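# Assemble wafer body and tie bar between spring-loaded pipe ends

## Task

Set the plain cylinder (the wafer body) in the gap between the two pipe ends so that each of its two ends rests within the raised ring of the pipe face it touches. Then lower the tie bar fully into the slotted lugs of both pipe ends, with one of its heads beyond each lug. The pipe ends may be squeezed together, but springs drive them apart again. Any number of arms may help. Everything must stay assembled on its own, with no arm holding it, and at the end every gripper must release and every arm must back away.

## Robot and tools

Robots. Three identical i2rt Big YAM arms, named arm1, arm2 and arm3, each with six revolute joints, a two-finger gripper and a wrist camera. With joints 1 and 6 at zero and the hand level and pointing ahead, the wrist camera rides on top of the hand and views the fingertips. Reach is about 1.0 m out from the joint 1 axis. A fourth camera, cam_high, is fixed in the room. All images are 896x504 pixels.

Frames. One scene frame is shared: origin on the floor, +z up, metres. Approximate foot mounts on the tabletop: arm1 at x=+0.55 y=+0.00 z=+0.72 facing +180 deg; arm2 at x=+0.00 y=+0.65 z=+0.72 facing -90 deg; arm3 at x=+0.00 y=-0.65 z=+0.72 facing +90 deg (angles counter-clockwise from +x). The hand point lies midway between the fingertips; its z axis runs along the fingers and the fingers close along its y axis. The true foot poses are never printed.

execute_actions. Argument actions is a list holding one action or nothing (empty list = just report state and pictures). An action is an object keyed by arm name; under each arm goes joints, an object of absolute joint targets, not offsets. Keys and ranges: joint1_rad -2.879 to 2.879 (turns the arm about its foot, positive counter-clockwise seen from above, zero means unfolding toward the direction the foot faces); joint2_rad 0 to 3.141 (shoulder; zero has the upper arm pointing back about level, increasing lifts it and then carries it forward); joint3_rad 0 to 3.019 (elbow; zero is fully folded, increasing opens it); joint4_rad -1.692 to 1.57 (hand pitch, positive tips fingers up); joint5_rad -1.57 to 1.57 (sideways hand swing, positive to the arm's right); joint6_rad -2.094 to 2.094 (hand roll, positive clockwise seen from behind). Joints are in radians. gripper_m is the fingertip gap in metres, 0 to 0.093; each finger can press about 50 to 62 N, sometimes less. Arms named in one action start together and may finish at different moments; joints run at unequal speeds so the hand can swing wide between postures. An action lasts at most 15 s. Example: {"arm1": {"joints": {"gripper_m": 0.05}}, "arm2": {"joints": {"joint1_rad": 0.3}}}. Optional cameras lists which images to return (arm1_cam_wrist, arm2_cam_wrist, arm3_cam_wrist, cam_high, or all); omitted or null means all, [] means none. Any unknown key, camera name or out-of-range number rejects the whole call and nothing moves.

wait(seconds 0 to 10): commands nothing new, lets the scene run, then reports like an empty action. zoom_image(camera, region [x0, y0, x1, y1] in pixels, top-left origin, at most 504x504): a finer crop of that camera's most recent full picture. read_manual(section "licences"): licence text only. finished_scene(scene): pass the current scene's number to close it once the result holds; irreversible, and its reply tells whether the job succeeded.

Results. joint_positions gives each arm's readings; the pictures line names the cameras in image order. Done-tolerances per joint: ±0.045, ±0.14, ±0.09, ±0.055, ±0.03, ±0.035 rad for joints 1 to 6, ±0.003 m for the gripper. joint_status tells how each commanded motion ended: off_target (stopped short and may still push), contact_stop or time_out (target dropped, joint holds where it stopped), not_followed (a safety check blocked that arm's targets; a cause line usually explains; the arm may retry them on later actions until given passing targets or the path clears; a gripper target in the same action still runs), limit_stop_at_motor_heat. After time_out a joint may keep pushing toward its target, or toward one limited to 0.375, 0.375, 0.113, 0.225, 0.075, 0.3 rad (joints 1 to 6) from its stopping point, and will move there if freed; on_its_own lists such uncommanded behaviour, where held at means the target held, not the position. Joint torques are raw drive outputs per arm joint, offset, scaled and noisy; friction can fake or mask load. MOTOR HOT appears at 85 C; at 100 C an OVER-TEMPERATURE FAULT makes that arm and gripper go limp and fall until cooled.

Cautions. Joints or arms left out of an action may still chase their previous targets. The arms never stop on touch and can shove hard; to relieve a pushing joint, command its reported position. Tiny target changes may not move a joint. Loaded joints sag. A stop reported in a result cancels the remaining motion, wait and finish calls in that reply. The anti-collision check can react late and ignores fingers, gripper bodies and wrist cameras, so keep arms well apart; a hard press between robots fails the job and ends the run, and no line reports robot-to-robot contact. Do not drop, slam or knock parts, and never push anything off the work area. Loose parts may occasionally get nudged by the scene. The simulation keeps running while you think, holding the last command, so heat builds during long holds.

Each tool is called after "Emit:" as name([rows], argument=value, ...), one row to a line, values as JSON.

## Session

Emit:
execute_actions(actions=[])

Scene clock: 0.00 s.
Joint torques (N m, as the arm reports them, + toward a larger angle): no reading
arm1.joint_positions: joint1_rad=-0.148 joint2_rad=+0.582 joint3_rad=+1.333 joint4_rad=-1.180 joint5_rad=+0.147 joint6_rad=-0.109 gripper_m=+0.094
arm1.joint_status: not commanded
arm1.hand: x=+0.3114 y=+0.0627 z=+1.3489 quat_wxyz=(+0.115, -0.840, +0.047, +0.529) (m; scene frame)
arm2.joint_positions: joint1_rad=-0.086 joint2_rad=+0.524 joint3_rad=+1.310 joint4_rad=-1.499 joint5_rad=-0.002 joint6_rad=+0.366 gripper_m=+0.095
arm2.joint_status: not commanded
arm2.hand: x=-0.0252 y=+0.4619 z=+1.2988 quat_wxyz=(-0.323, -0.784, -0.466, +0.254) (m; scene frame)
arm3.joint_positions: joint1_rad=+0.444 joint2_rad=+0.545 joint3_rad=+1.333 joint4_rad=-1.479 joint5_rad=-0.189 joint6_rad=-0.332 gripper_m=+0.094
arm3.joint_status: not commanded
arm3.hand: x=-0.1207 y=-0.4904 z=+1.2440 quat_wxyz=(-0.205, +0.856, -0.294, -0.373) (m; scene frame)
pictures: arm1_cam_wrist, arm2_cam_wrist, arm3_cam_wrist, cam_high
Images, in order (width x height): arm1_cam_wrist 896x504, arm2_cam_wrist 896x504, arm3_cam_wrist 896x504, cam_high 896x504.

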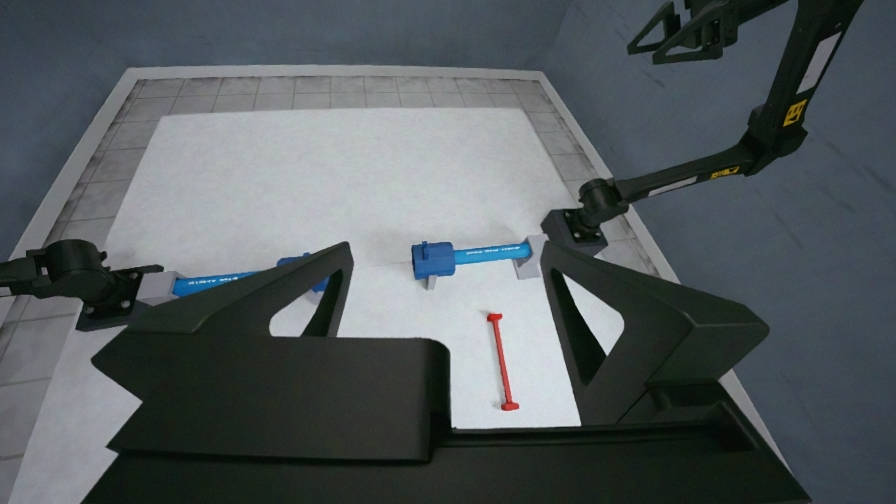

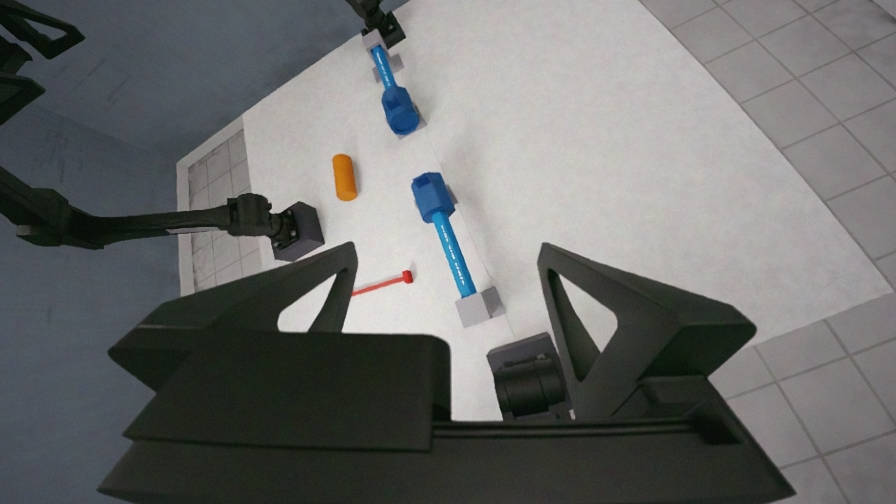

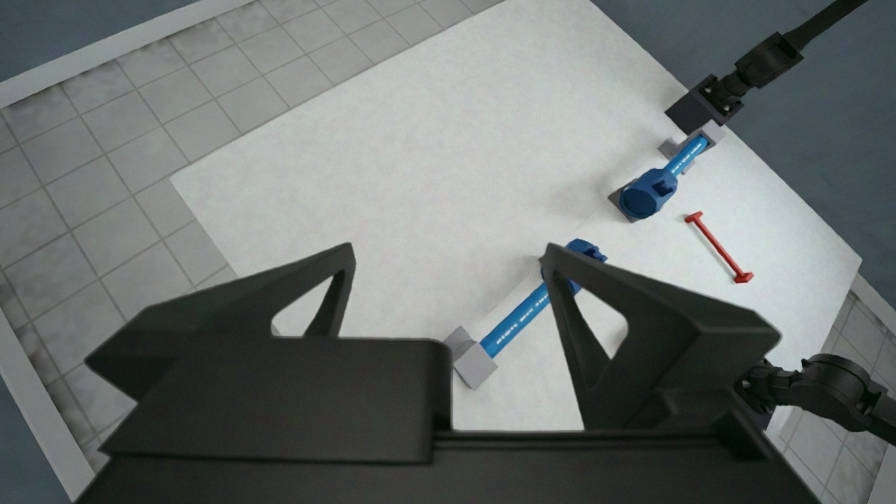

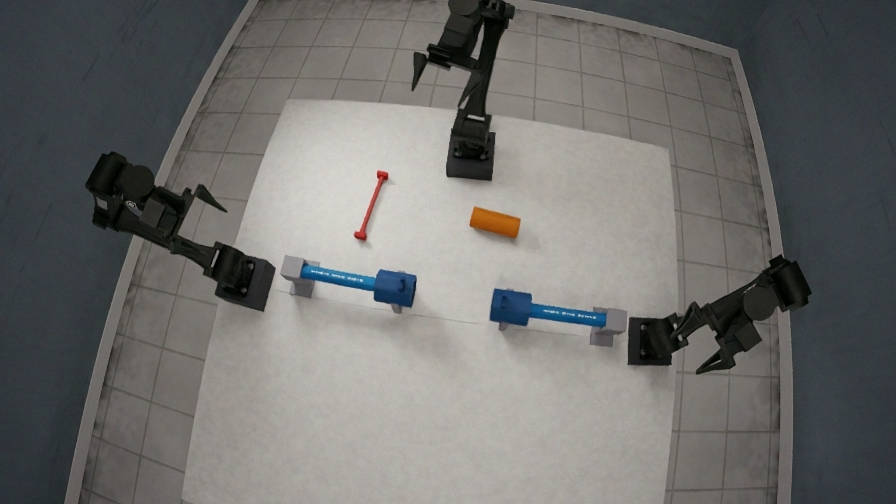

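Emit:
zoom_image(camera="cam_high", region=[260, 150, 660, 375])

Emit:
zoom_image(camera="arm2_cam_wrist", region=[300, 20, 540, 330])

Region (260, 150, 660, 375) of cam_high's 896x504 image, scaled by 1.260, with more detail than that image has; it fills the top 284 rows of this view, and the rest is white.

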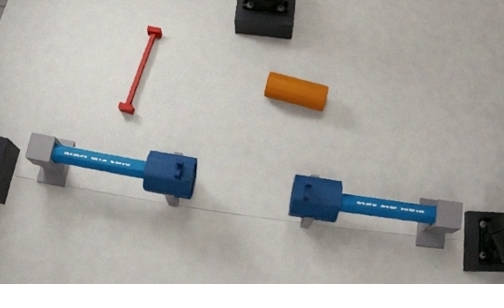

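Region (300, 20, 540, 330) of arm2_cam_wrist's 896x504 image, scaled by 1.626, with more detail than that image has; it fills the left 390 columns of this view, and the rest is white.

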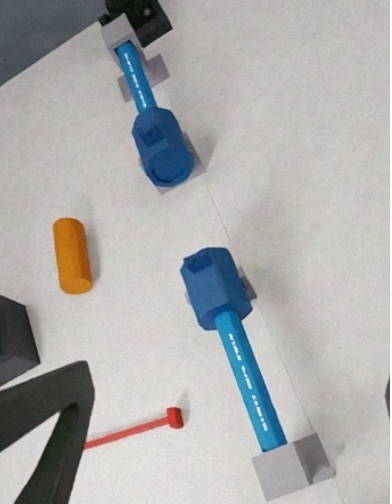

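Emit:
execute_actions([
  {"arm1":{"joints":{"joint1_rad":0.447,"joint2_rad":1.109,"joint3_rad":0.71,"joint4_rad":-1.172,"joint5_rad":0,"joint6_rad":-0.98}},"arm2":{"joints":{"joint1_rad":0,"joint2_rad":0.779,"joint3_rad":0.616,"joint4_rad":-0.737,"joint5_rad":0,"joint6_rad":0}},"arm3":{"joints":{"joint1_rad":0,"joint2_rad":0.779,"joint3_rad":0.72,"joint4_rad":-0.84,"joint5_rad":0,"joint6_rad":0}}},
])

Scene clock: 49.27 s.
Joint torques (N m, as the arm reports them, + toward a larger angle): arm1=[ 1.59 -7.84 10.08 -0.22 -0.06 -0.01] | arm2=[-0.1  -3.66 10.06  2.19  0.19 -0.12] | arm3=[-1.49 -5.25  9.62  2.32  0.03 -0.03]
arm1.joint_positions: joint1_rad=+0.440 joint2_rad=+1.121 joint3_rad=+0.701 joint4_rad=-1.172 joint5_rad=+0.002 joint6_rad=-0.968 gripper_m=+0.095
arm1.joint_status: all done
arm1.hand: x=+0.3165 y=-0.1166 z=+0.8968 quat_wxyz=(-0.007, -0.752, -0.659, -0.005) (m; scene frame)
arm2.joint_positions: joint1_rad=-0.007 joint2_rad=+0.789 joint3_rad=+0.616 joint4_rad=-0.762 joint5_rad=-0.001 joint6_rad=+0.015 gripper_m=+0.095
arm2.joint_status: all done
arm2.hand: x=-0.0177 y=+0.3228 z=+0.9923 quat_wxyz=(-0.214, -0.695, -0.650, +0.220) (m; scene frame)
arm3.joint_positions: joint1_rad=+0.006 joint2_rad=+0.784 joint3_rad=+0.716 joint4_rad=-0.862 joint5_rad=-0.001 joint6_rad=-0.015 gripper_m=+0.094
arm3.joint_status: all done
arm3.hand: x=-0.0184 y=-0.3176 z=+0.9639 quat_wxyz=(-0.215, +0.696, -0.649, -0.220) (m; scene frame)
pictures: arm1_cam_wrist, arm2_cam_wrist, arm3_cam_wrist, cam_high
Images, in order (width x height): arm1_cam_wrist 896x504, arm2_cam_wrist 896x504, arm3_cam_wrist 896x504, cam_high 896x504.

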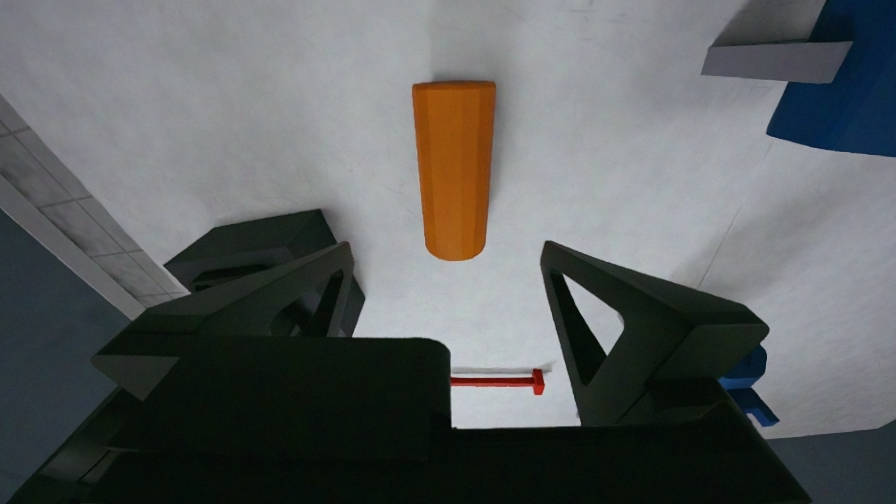

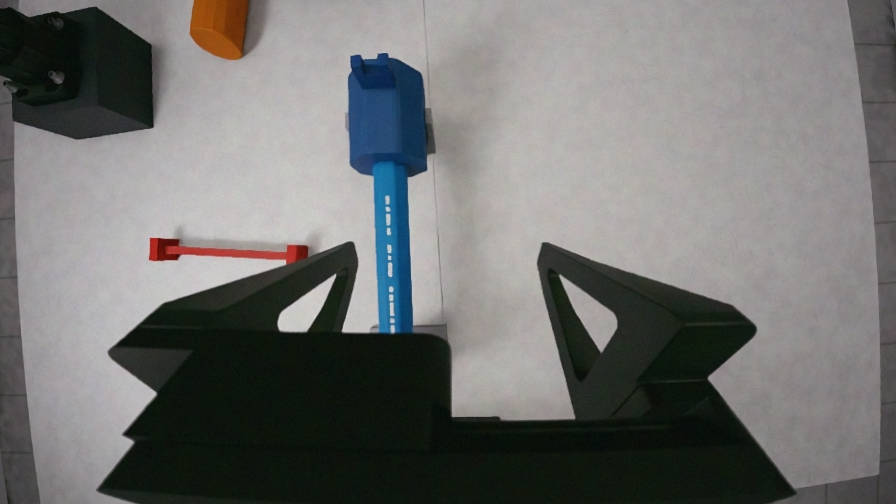

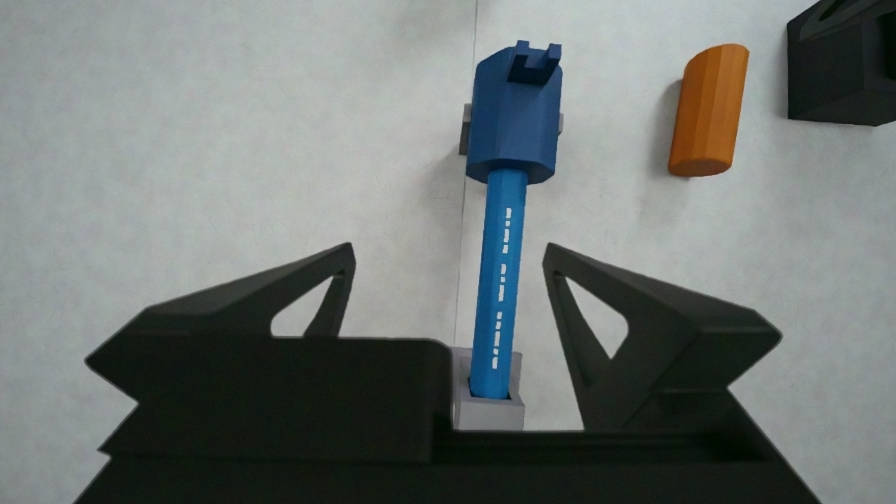

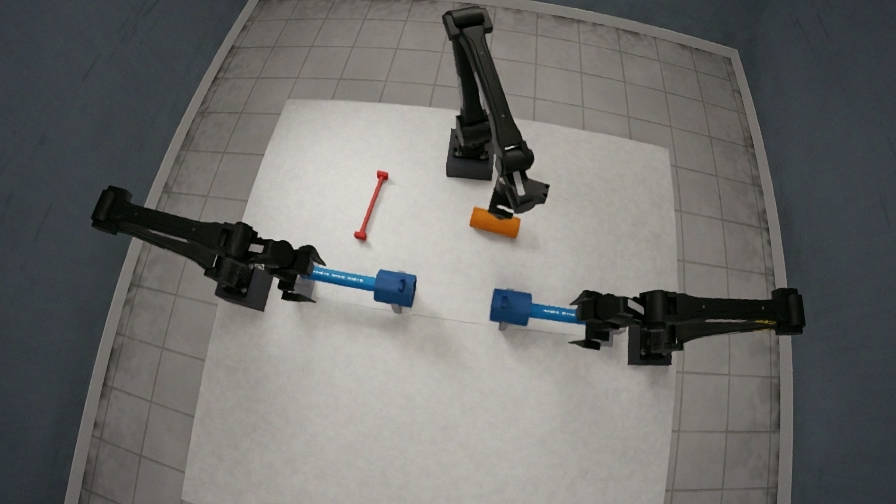

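Emit:
execute_actions([
  {"arm1":{"joints":{"joint1_rad":0.43,"joint2_rad":1.29,"joint3_rad":0.575,"joint4_rad":-0.86}},"arm2":{"joints":{"joint1_rad":0.17,"joint2_rad":1.13,"joint3_rad":0.53,"joint4_rad":-0.27,"gripper_m":0.07}},"arm3":{"joints":{"joint1_rad":-0.15,"joint2_rad":1.01,"joint3_rad":0.655,"joint4_rad":-0.515,"gripper_m":0.07}}},
])

Scene clock: 72.17 s.
Joint torques (N m, as the arm reports them, + toward a larger angle): arm1=[ 0.22 -8.78  8.94  0.41 -0.06  0.01] | arm2=[-0.44 -6.51  8.91  2.25  0.17 -0.11] | arm3=[-1.36 -8.49  9.34  2.35  0.03 -0.04]
arm1.joint_positions: joint1_rad=+0.440 joint2_rad=+1.301 joint3_rad=+0.558 joint4_rad=-0.874 joint5_rad=+0.002 joint6_rad=-0.969 gripper_m=+0.095
arm1.joint_status: all done
arm1.hand: x=+0.3212 y=-0.1156 z=+0.8070 quat_wxyz=(-0.010, -0.752, -0.659, -0.017) (m; scene frame)
arm2.joint_positions: joint1_rad=+0.167 joint2_rad=+1.129 joint3_rad=+0.527 joint4_rad=-0.295 joint5_rad=-0.001 joint6_rad=+0.014 gripper_m=+0.070
arm2.joint_status: all done
arm2.hand: x=+0.0465 y=+0.2621 z=+0.9018 quat_wxyz=(-0.246, -0.632, -0.703, +0.212) (m; scene frame)
arm3.joint_positions: joint1_rad=-0.146 joint2_rad=+1.020 joint3_rad=+0.647 joint4_rad=-0.538 joint5_rad=-0.001 joint6_rad=-0.013 gripper_m=+0.070
arm3.joint_status: all done
arm3.hand: x=+0.0379 y=-0.2618 z=+0.8958 quat_wxyz=(-0.239, +0.642, -0.698, -0.209) (m; scene frame)
pictures: arm1_cam_wrist, arm2_cam_wrist, arm3_cam_wrist, cam_high
Images, in order (width x height): arm1_cam_wrist 896x504, arm2_cam_wrist 896x504, arm3_cam_wrist 896x504, cam_high 896x504.

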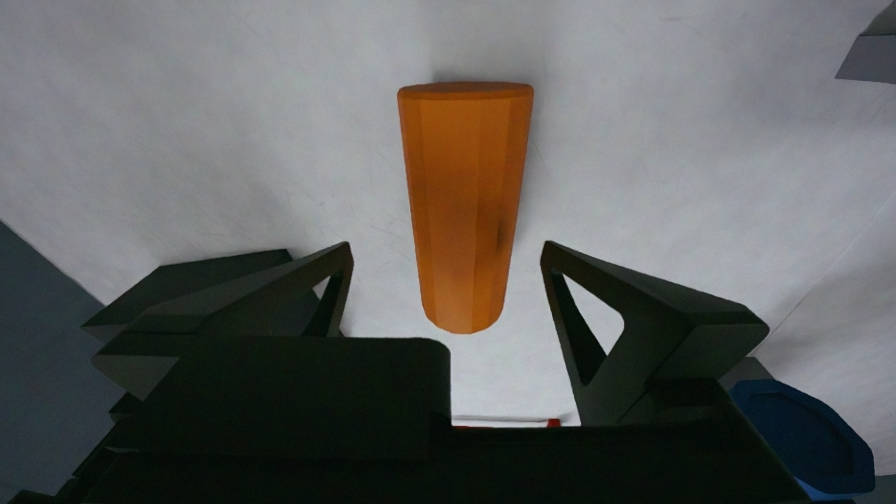

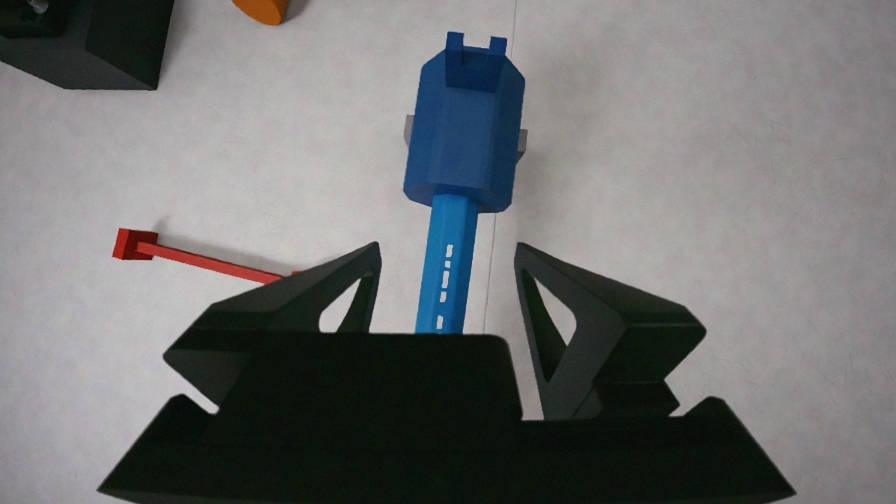

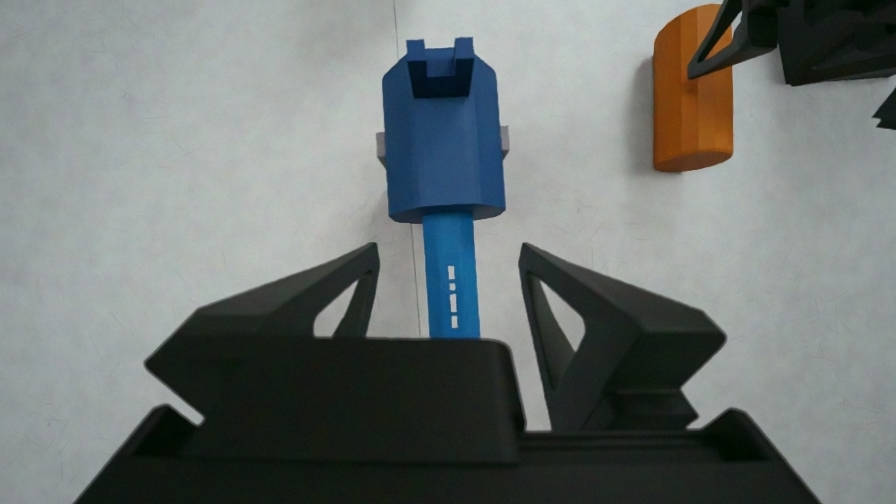

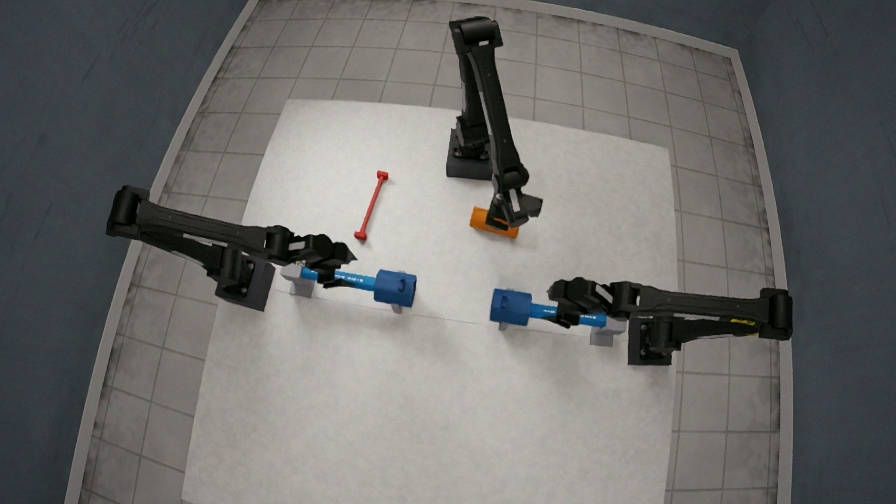

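Emit:
execute_actions([
  {"arm1":{"joints":{"joint2_rad":1.469,"joint3_rad":0.527,"joint4_rad":-0.605}},"arm2":{"joints":{"joint2_rad":1.29,"joint3_rad":0.452,"joint4_rad":-0.035}},"arm3":{"joints":{"joint2_rad":1.097,"joint3_rad":0.553,"joint4_rad":-0.316}}},
])

Scene clock: 79.10 s.
Joint torques (N m, as the arm reports them, + toward a larger angle): arm1=[ 0.48 -9.37  6.44  0.32 -0.06 -0.01] | arm2=[-0.42 -8.08  7.9   2.23  0.16 -0.11] | arm3=[-1.34 -8.71  9.24  2.36  0.04 -0.03]
arm1.joint_positions: joint1_rad=+0.440 joint2_rad=+1.475 joint3_rad=+0.523 joint4_rad=-0.620 joint5_rad=+0.002 joint6_rad=-0.969 gripper_m=+0.095
arm1.joint_status: all done
arm1.hand: x=+0.3049 y=-0.1247 z=+0.7545 quat_wxyz=(-0.005, -0.752, -0.659, +0.005) (m; scene frame)
arm2.joint_positions: joint1_rad=+0.167 joint2_rad=+1.296 joint3_rad=+0.445 joint4_rad=-0.060 joint5_rad=-0.001 joint6_rad=+0.014 gripper_m=+0.070
arm2.joint_status: all done
arm2.hand: x=+0.0462 y=+0.2657 z=+0.8401 quat_wxyz=(-0.241, -0.634, -0.705, +0.208) (m; scene frame)
arm3.joint_positions: joint1_rad=-0.146 joint2_rad=+1.104 joint3_rad=+0.537 joint4_rad=-0.338 joint5_rad=-0.001 joint6_rad=-0.013 gripper_m=+0.070
arm3.joint_status: all done
arm3.hand: x=+0.0380 y=-0.2645 z=+0.8413 quat_wxyz=(-0.241, +0.641, -0.697, -0.211) (m; scene frame)
pictures: arm1_cam_wrist, arm2_cam_wrist, arm3_cam_wrist, cam_high
Images, in order (width x height): arm1_cam_wrist 896x504, arm2_cam_wrist 896x504, arm3_cam_wrist 896x504, cam_high 896x504.

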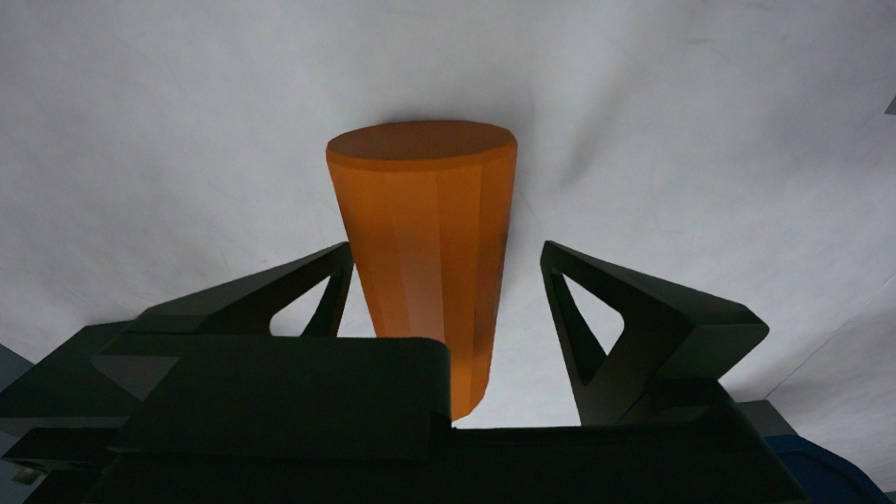

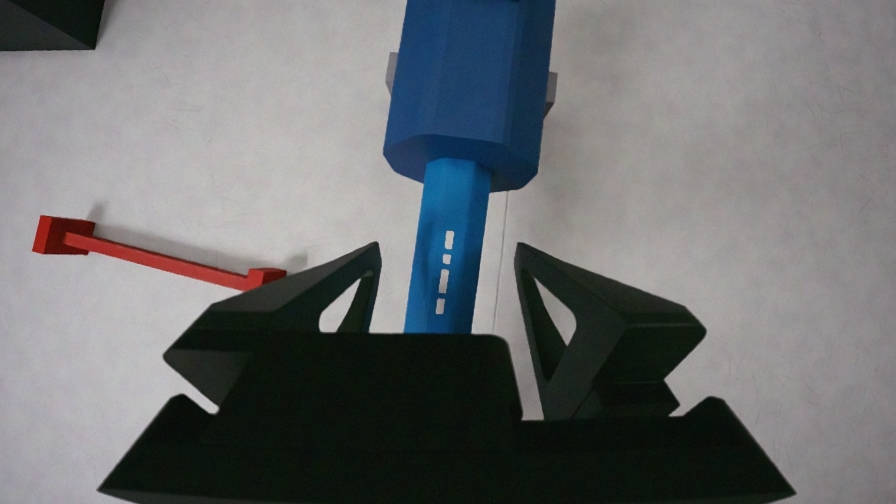

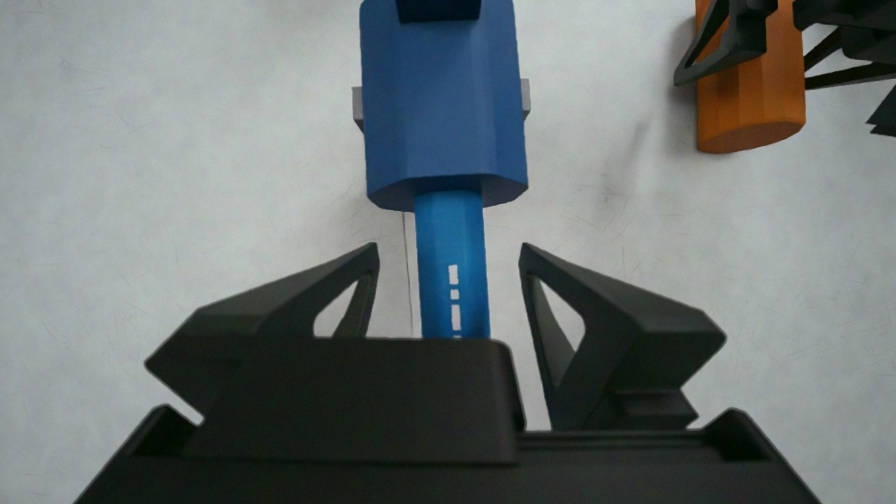

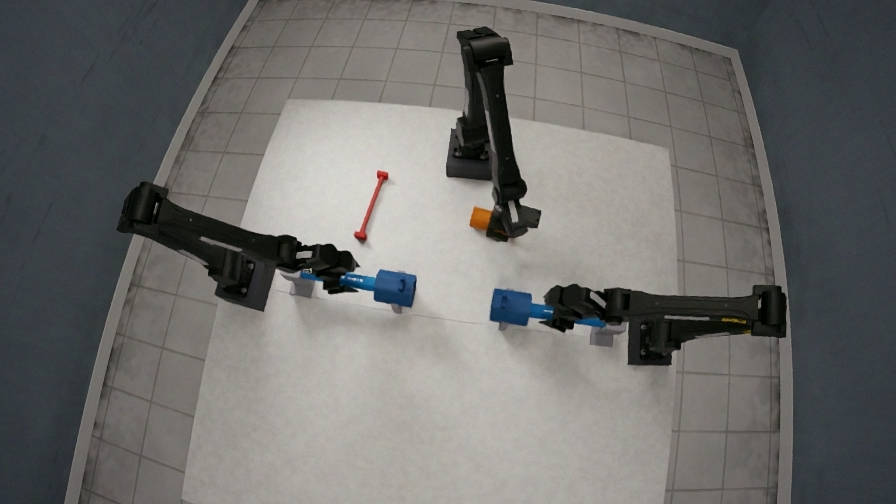

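Emit:
execute_actions([
  {"arm1":{"joints":{"joint1_rad":0.375,"joint2_rad":1.435,"joint3_rad":0.485,"joint4_rad":-0.6,"joint6_rad":-1.04}},"arm2":{"joints":{"joint2_rad":1.37,"joint3_rad":0.452,"joint4_rad":0.04,"gripper_m":0.06}},"arm3":{"joints":{"joint2_rad":1.15,"joint3_rad":0.525,"joint4_rad":-0.235,"gripper_m":0.06}}},
])

Scene clock: 86.20 s.
Joint torques (N m, as the arm reports them, + toward a larger angle): arm1=[ 0.68 -9.33  6.14  0.39 -0.08  0.  ] | arm2=[-0.44 -7.59  7.45  2.24  0.16 -0.11] | arm3=[-1.36 -8.07  8.04  2.39  0.03 -0.03]
arm1.joint_positions: joint1_rad=+0.383 joint2_rad=+1.447 joint3_rad=+0.481 joint4_rad=-0.612 joint5_rad=+0.002 joint6_rad=-1.028 gripper_m=+0.095
arm1.joint_status: all done
arm1.hand: x=+0.3136 y=-0.1038 z=+0.7516 quat_wxyz=(-0.006, -0.751, -0.660, +0.002) (m; scene frame)
arm2.joint_positions: joint1_rad=+0.167 joint2_rad=+1.361 joint3_rad=+0.445 joint4_rad=+0.015 joint5_rad=-0.001 joint6_rad=+0.014 gripper_m=+0.060
arm2.joint_status: all done
arm2.hand: x=+0.0472 y=+0.2583 z=+0.8272 quat_wxyz=(-0.244, -0.633, -0.704, +0.211) (m; scene frame)
arm3.joint_positions: joint1_rad=-0.146 joint2_rad=+1.145 joint3_rad=+0.522 joint4_rad=-0.258 joint5_rad=-0.001 joint6_rad=-0.013 gripper_m=+0.060
arm3.joint_status: all done
arm3.hand: x=+0.0389 y=-0.2568 z=+0.8314 quat_wxyz=(-0.250, +0.639, -0.694, -0.218) (m; scene frame)
pictures: arm1_cam_wrist, arm2_cam_wrist, arm3_cam_wrist, cam_high
Images, in order (width x height): arm1_cam_wrist 896x504, arm2_cam_wrist 896x504, arm3_cam_wrist 896x504, cam_high 896x504.

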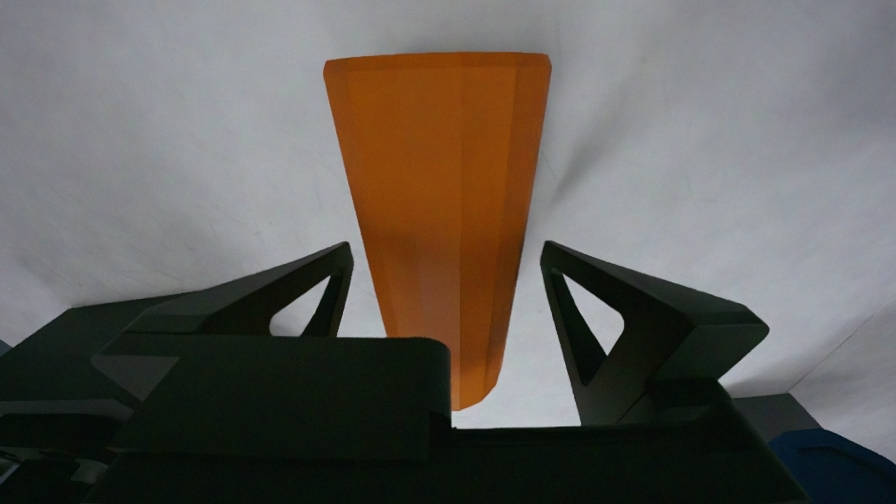

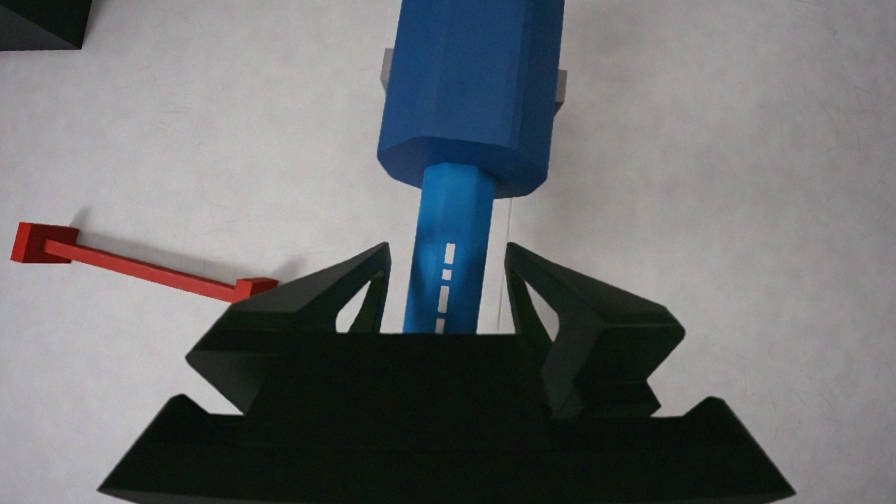

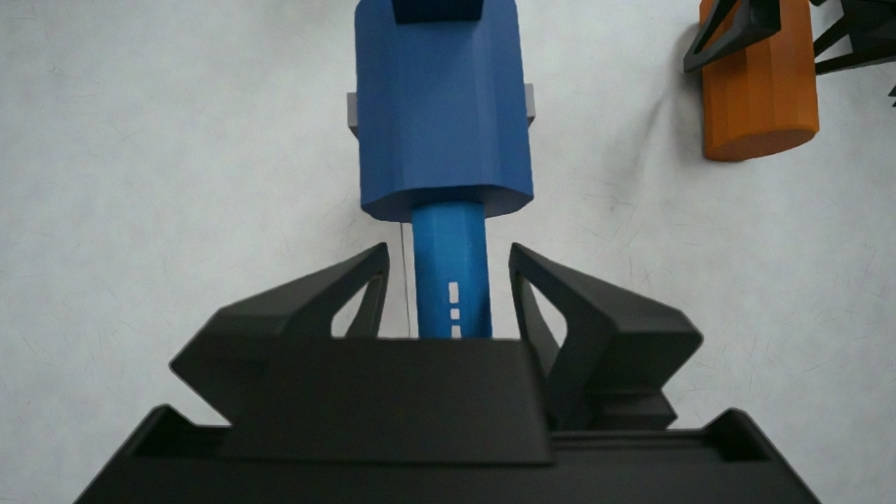

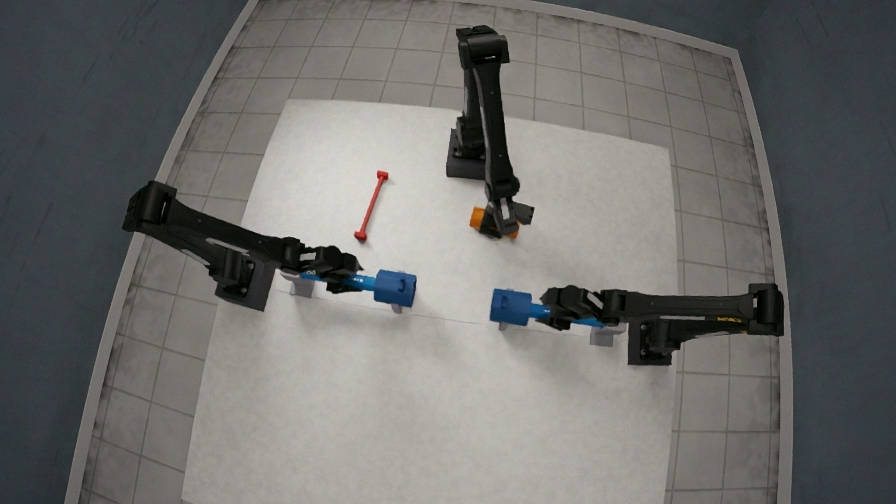

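Emit:
execute_actions([
  {"arm1":{"joints":{"gripper_m":0.04}}},
], cameras=["arm1_cam_wrist"])

Scene clock: 88.57 s.
Joint torques (N m, as the arm reports them, + toward a larger angle): arm1=[  0.06 -10.06   6.36   0.2   -0.07   0.02] | arm2=[-0.41 -7.5   7.46  2.25  0.16 -0.11] | arm3=[-1.41 -8.06  8.05  2.4   0.03 -0.04]
arm1.joint_positions: joint1_rad=+0.383 joint2_rad=+1.447 joint3_rad=+0.481 joint4_rad=-0.611 joint5_rad=+0.001 joint6_rad=-1.030 gripper_m=+0.063
arm1.joint_status: gripper_m off_target (ended at +0.063, target +0.040)
arm1.hand: x=+0.3136 y=-0.1038 z=+0.7515 quat_wxyz=(-0.006, -0.750, -0.661, +0.002) (m; scene frame)
arm2.joint_positions: joint1_rad=+0.167 joint2_rad=+1.361 joint3_rad=+0.445 joint4_rad=+0.015 joint5_rad=-0.001 joint6_rad=+0.014 gripper_m=+0.060
arm2.joint_status: not commanded
arm2.hand: x=+0.0472 y=+0.2583 z=+0.8272 quat_wxyz=(-0.244, -0.633, -0.704, +0.211) (m; scene frame)
arm3.joint_positions: joint1_rad=-0.146 joint2_rad=+1.145 joint3_rad=+0.522 joint4_rad=-0.258 joint5_rad=-0.001 joint6_rad=-0.013 gripper_m=+0.060
arm3.joint_status: not commanded
arm3.hand: x=+0.0389 y=-0.2568 z=+0.8314 quat_wxyz=(-0.250, +0.639, -0.694, -0.218) (m; scene frame)
pictures: arm1_cam_wrist
Images, in order (width x height): arm1_cam_wrist 896x504.

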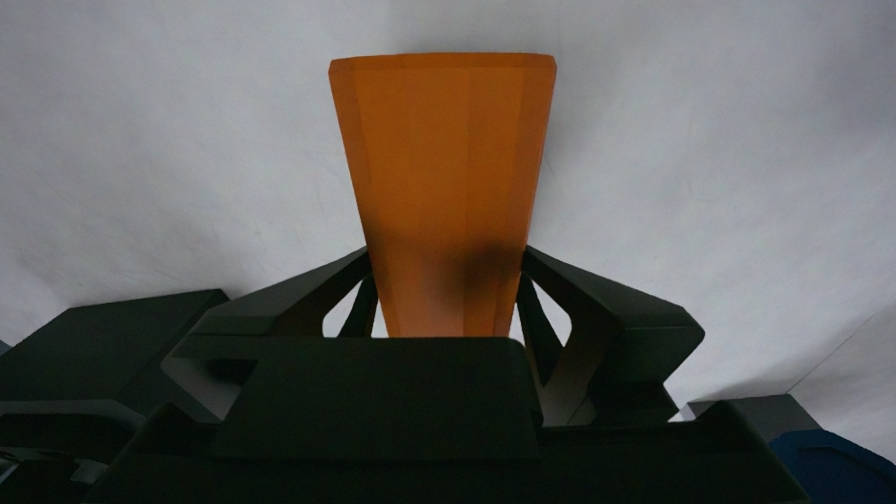

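Emit:
execute_actions([
  {"arm1":{"joints":{"joint1_rad":0.0,"joint2_rad":1.24,"joint3_rad":0.62,"joint4_rad":-0.54,"joint6_rad":-1.58}}},
], cameras=[])

Emit:
execute_actions([
  {"arm1":{"joints":{"joint1_rad":-0.02,"joint2_rad":1.62,"joint3_rad":0.825,"joint4_rad":-0.165}}},
])

Scene clock: 95.70 s.
Joint torques (N m, as the arm reports them, + toward a larger angle): arm1=[ 0.91 -8.28 10.94  0.89  0.    0.06] | arm2=[-0.43 -7.46  7.46  2.25  0.17 -0.11] | arm3=[-1.3  -8.06  8.03  2.39  0.03 -0.03]
arm1.joint_positions: joint1_rad=+0.004 joint2_rad=+1.242 joint3_rad=+0.595 joint4_rad=-0.549 joint5_rad=+0.001 joint6_rad=-1.569 gripper_m=+0.063
arm1.joint_status: all done
arm1.hand: x=+0.1917 y=-0.0112 z=+0.8472 quat_wxyz=(+0.124, -0.684, -0.705, +0.140) (m; scene frame)
arm2.joint_positions: joint1_rad=+0.167 joint2_rad=+1.361 joint3_rad=+0.445 joint4_rad=+0.015 joint5_rad=-0.001 joint6_rad=+0.014 gripper_m=+0.060
arm2.joint_status: not commanded
arm2.hand: x=+0.0472 y=+0.2583 z=+0.8272 quat_wxyz=(-0.244, -0.633, -0.704, +0.211) (m; scene frame)
arm3.joint_positions: joint1_rad=-0.146 joint2_rad=+1.145 joint3_rad=+0.522 joint4_rad=-0.258 joint5_rad=-0.001 joint6_rad=-0.013 gripper_m=+0.060
arm3.joint_status: not commanded
arm3.hand: x=+0.0389 y=-0.2568 z=+0.8314 quat_wxyz=(-0.250, +0.639, -0.694, -0.218) (m; scene frame)
pictures: none
No camera images: the call's "cameras" was empty. Leave "cameras" out to get every camera's image.

Scene clock: 96.90 s.
Joint torques (N m, as the arm reports them, + toward a larger angle): arm1=[  0.19 -15.29  10.43   1.96  -0.03   0.08] | arm2=[-0.47 -7.5   7.45  2.25  0.16 -0.11] | arm3=[-1.33 -7.95  8.02  2.4   0.03 -0.04]
arm1.joint_positions: joint1_rad=-0.008 joint2_rad=+1.637 joint3_rad=+0.794 joint4_rad=-0.194 joint5_rad=+0.001 joint6_rad=-1.571 gripper_m=+0.063
arm1.joint_status: all done
arm1.hand: x=+0.0562 y=-0.0107 z=+0.8027 quat_wxyz=(+0.179, -0.676, -0.688, +0.194) (m; scene frame)
arm2.joint_positions: joint1_rad=+0.167 joint2_rad=+1.361 joint3_rad=+0.445 joint4_rad=+0.015 joint5_rad=-0.001 joint6_rad=+0.014 gripper_m=+0.060
arm2.joint_status: not commanded
arm2.hand: x=+0.0472 y=+0.2583 z=+0.8272 quat_wxyz=(-0.244, -0.633, -0.704, +0.211) (m; scene frame)
arm3.joint_positions: joint1_rad=-0.146 joint2_rad=+1.145 joint3_rad=+0.522 joint4_rad=-0.258 joint5_rad=-0.001 joint6_rad=-0.013 gripper_m=+0.060
arm3.joint_status: not commanded
arm3.hand: x=+0.0389 y=-0.2568 z=+0.8314 quat_wxyz=(-0.250, +0.639, -0.694, -0.218) (m; scene frame)
pictures: arm1_cam_wrist, arm2_cam_wrist, arm3_cam_wrist, cam_high
Images, in order (width x height): arm1_cam_wrist 896x504, arm2_cam_wrist 896x504, arm3_cam_wrist 896x504, cam_high 896x504.

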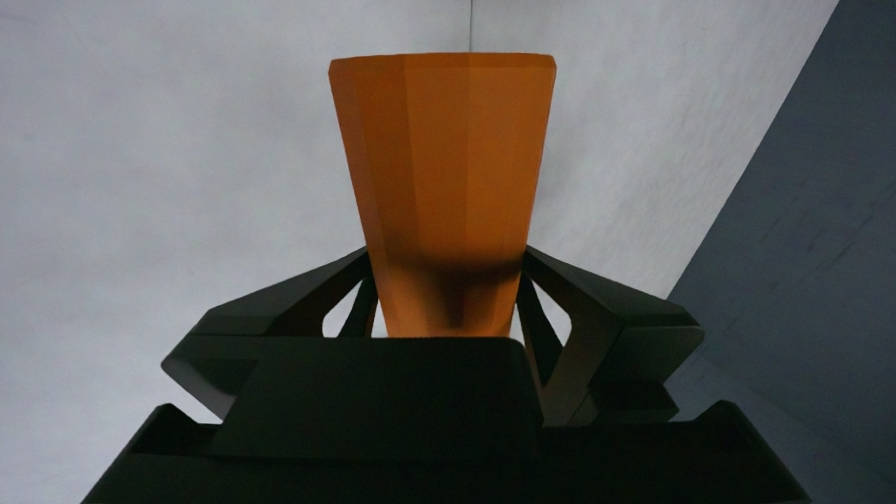

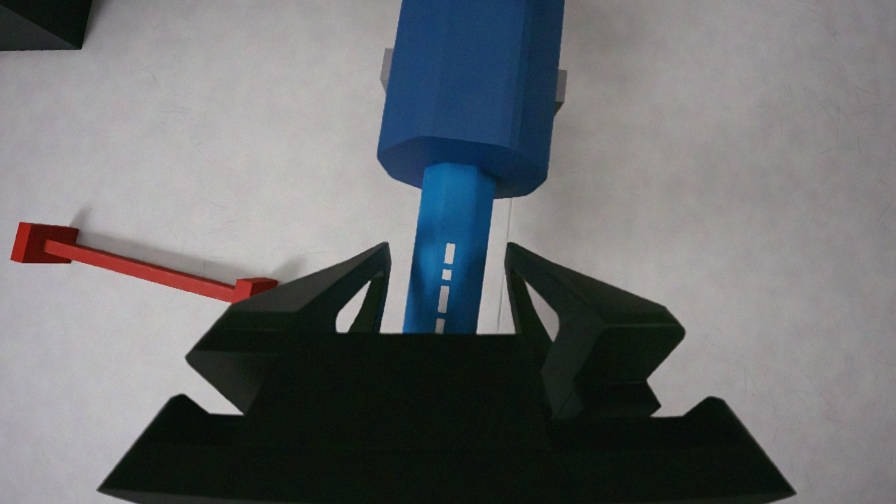

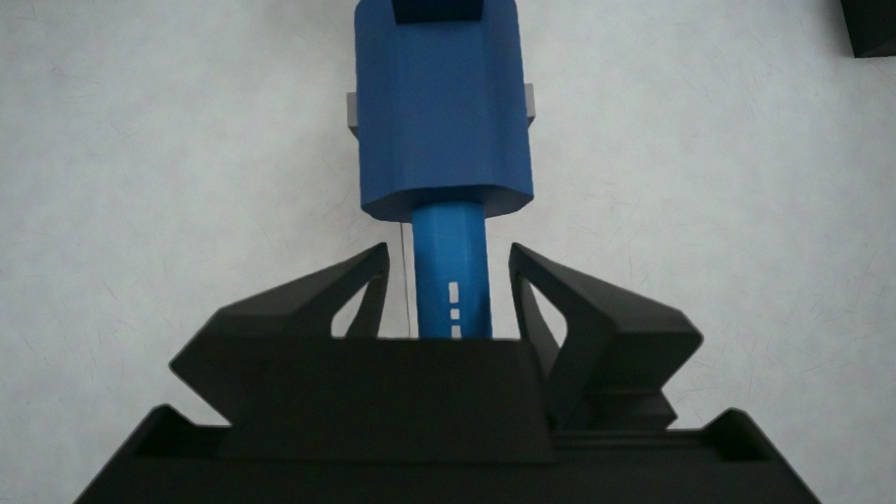

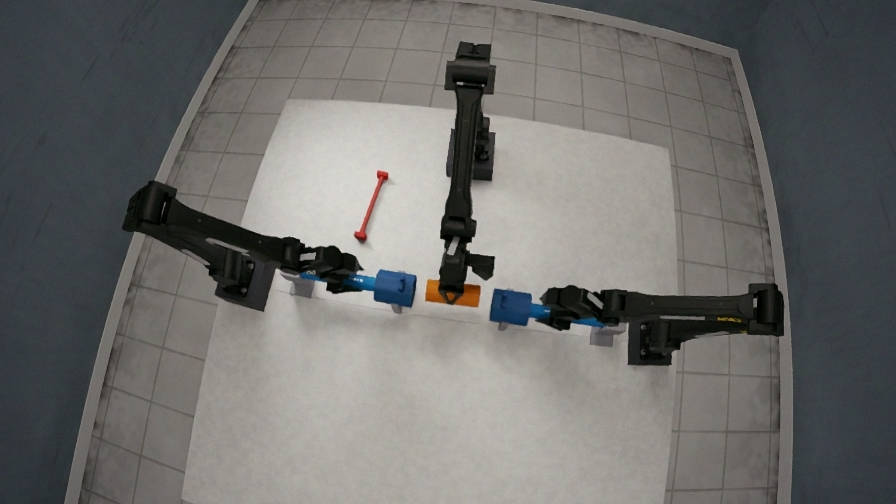

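Emit:
execute_actions([
  {"arm1":{"joints":{"joint1_rad":-0.04,"joint3_rad":0.85,"joint4_rad":-0.15}},"arm2":{"joints":{"joint1_rad":0.145,"joint2_rad":1.495,"joint3_rad":0.585,"joint4_rad":0.05}},"arm3":{"joints":{"joint1_rad":-0.135,"joint2_rad":1.272,"joint3_rad":0.625,"joint4_rad":-0.21}}},
])

Emit:
zoom_image(camera="cam_high", region=[370, 250, 540, 340])

Scene clock: 104.13 s.
Joint torques (N m, as the arm reports them, + toward a larger angle): arm1=[  0.22 -15.14  12.59   2.04  -0.06   0.05] | arm2=[-1.66 -9.74  9.23  2.22  0.14 -0.11] | arm3=[ 0.12 -9.73 10.64  2.32  0.06 -0.04]
arm1.joint_positions: joint1_rad=-0.032 joint2_rad=+1.637 joint3_rad=+0.794 joint4_rad=-0.179 joint5_rad=+0.001 joint6_rad=-1.571 gripper_m=+0.063
arm1.joint_status: all done
arm1.hand: x=+0.0529 y=+0.0008 z=+0.8045 quat_wxyz=(+0.187, -0.682, -0.679, +0.197) (m; scene frame)
arm2.joint_positions: joint1_rad=+0.154 joint2_rad=+1.487 joint3_rad=+0.551 joint4_rad=+0.026 joint5_rad=+0.000 joint6_rad=+0.014 gripper_m=+0.060
arm2.joint_status: all done
arm2.hand: x=+0.0465 y=+0.2170 z=+0.8197 quat_wxyz=(-0.240, -0.638, -0.700, +0.210) (m; scene frame)
arm3.joint_positions: joint1_rad=-0.146 joint2_rad=+1.268 joint3_rad=+0.583 joint4_rad=-0.232 joint5_rad=-0.002 joint6_rad=-0.014 gripper_m=+0.060
arm3.joint_status: all done
arm3.hand: x=+0.0414 y=-0.2321 z=+0.8154 quat_wxyz=(-0.236, +0.643, -0.698, -0.207) (m; scene frame)
pictures: arm1_cam_wrist, arm2_cam_wrist, arm3_cam_wrist, cam_high
Images, in order (width x height): arm1_cam_wrist 896x504, arm2_cam_wrist 896x504, arm3_cam_wrist 896x504, cam_high 896x504.

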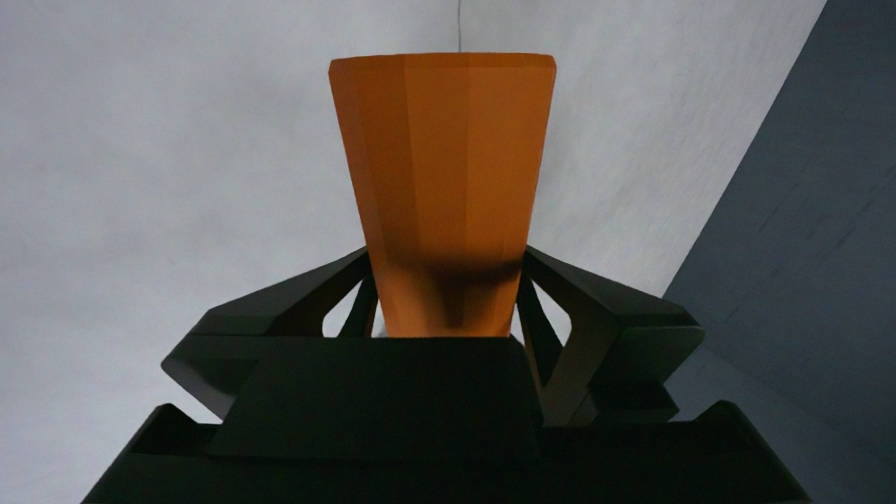

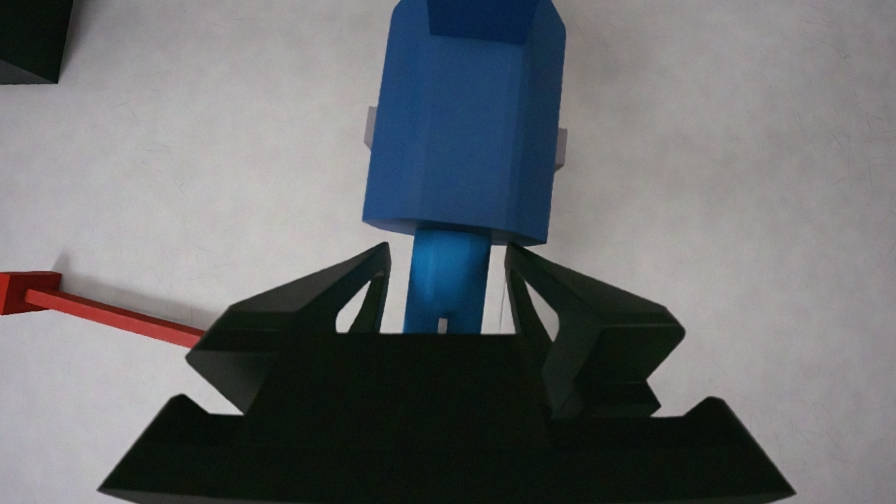

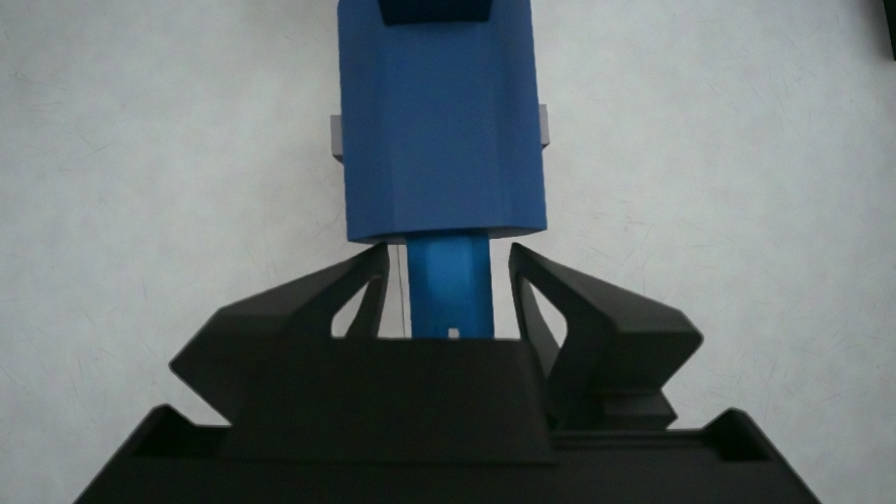

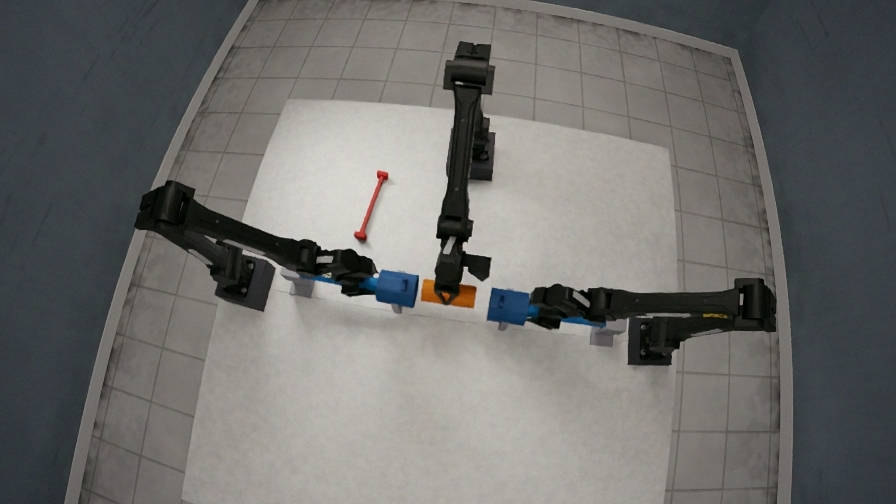

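Region (370, 250, 540, 340) of cam_high's 896x504 image, scaled by 2.965, with more detail than that image has; it fills the top 267 rows of this view, and the rest is white.

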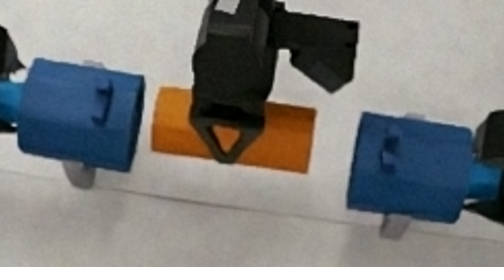

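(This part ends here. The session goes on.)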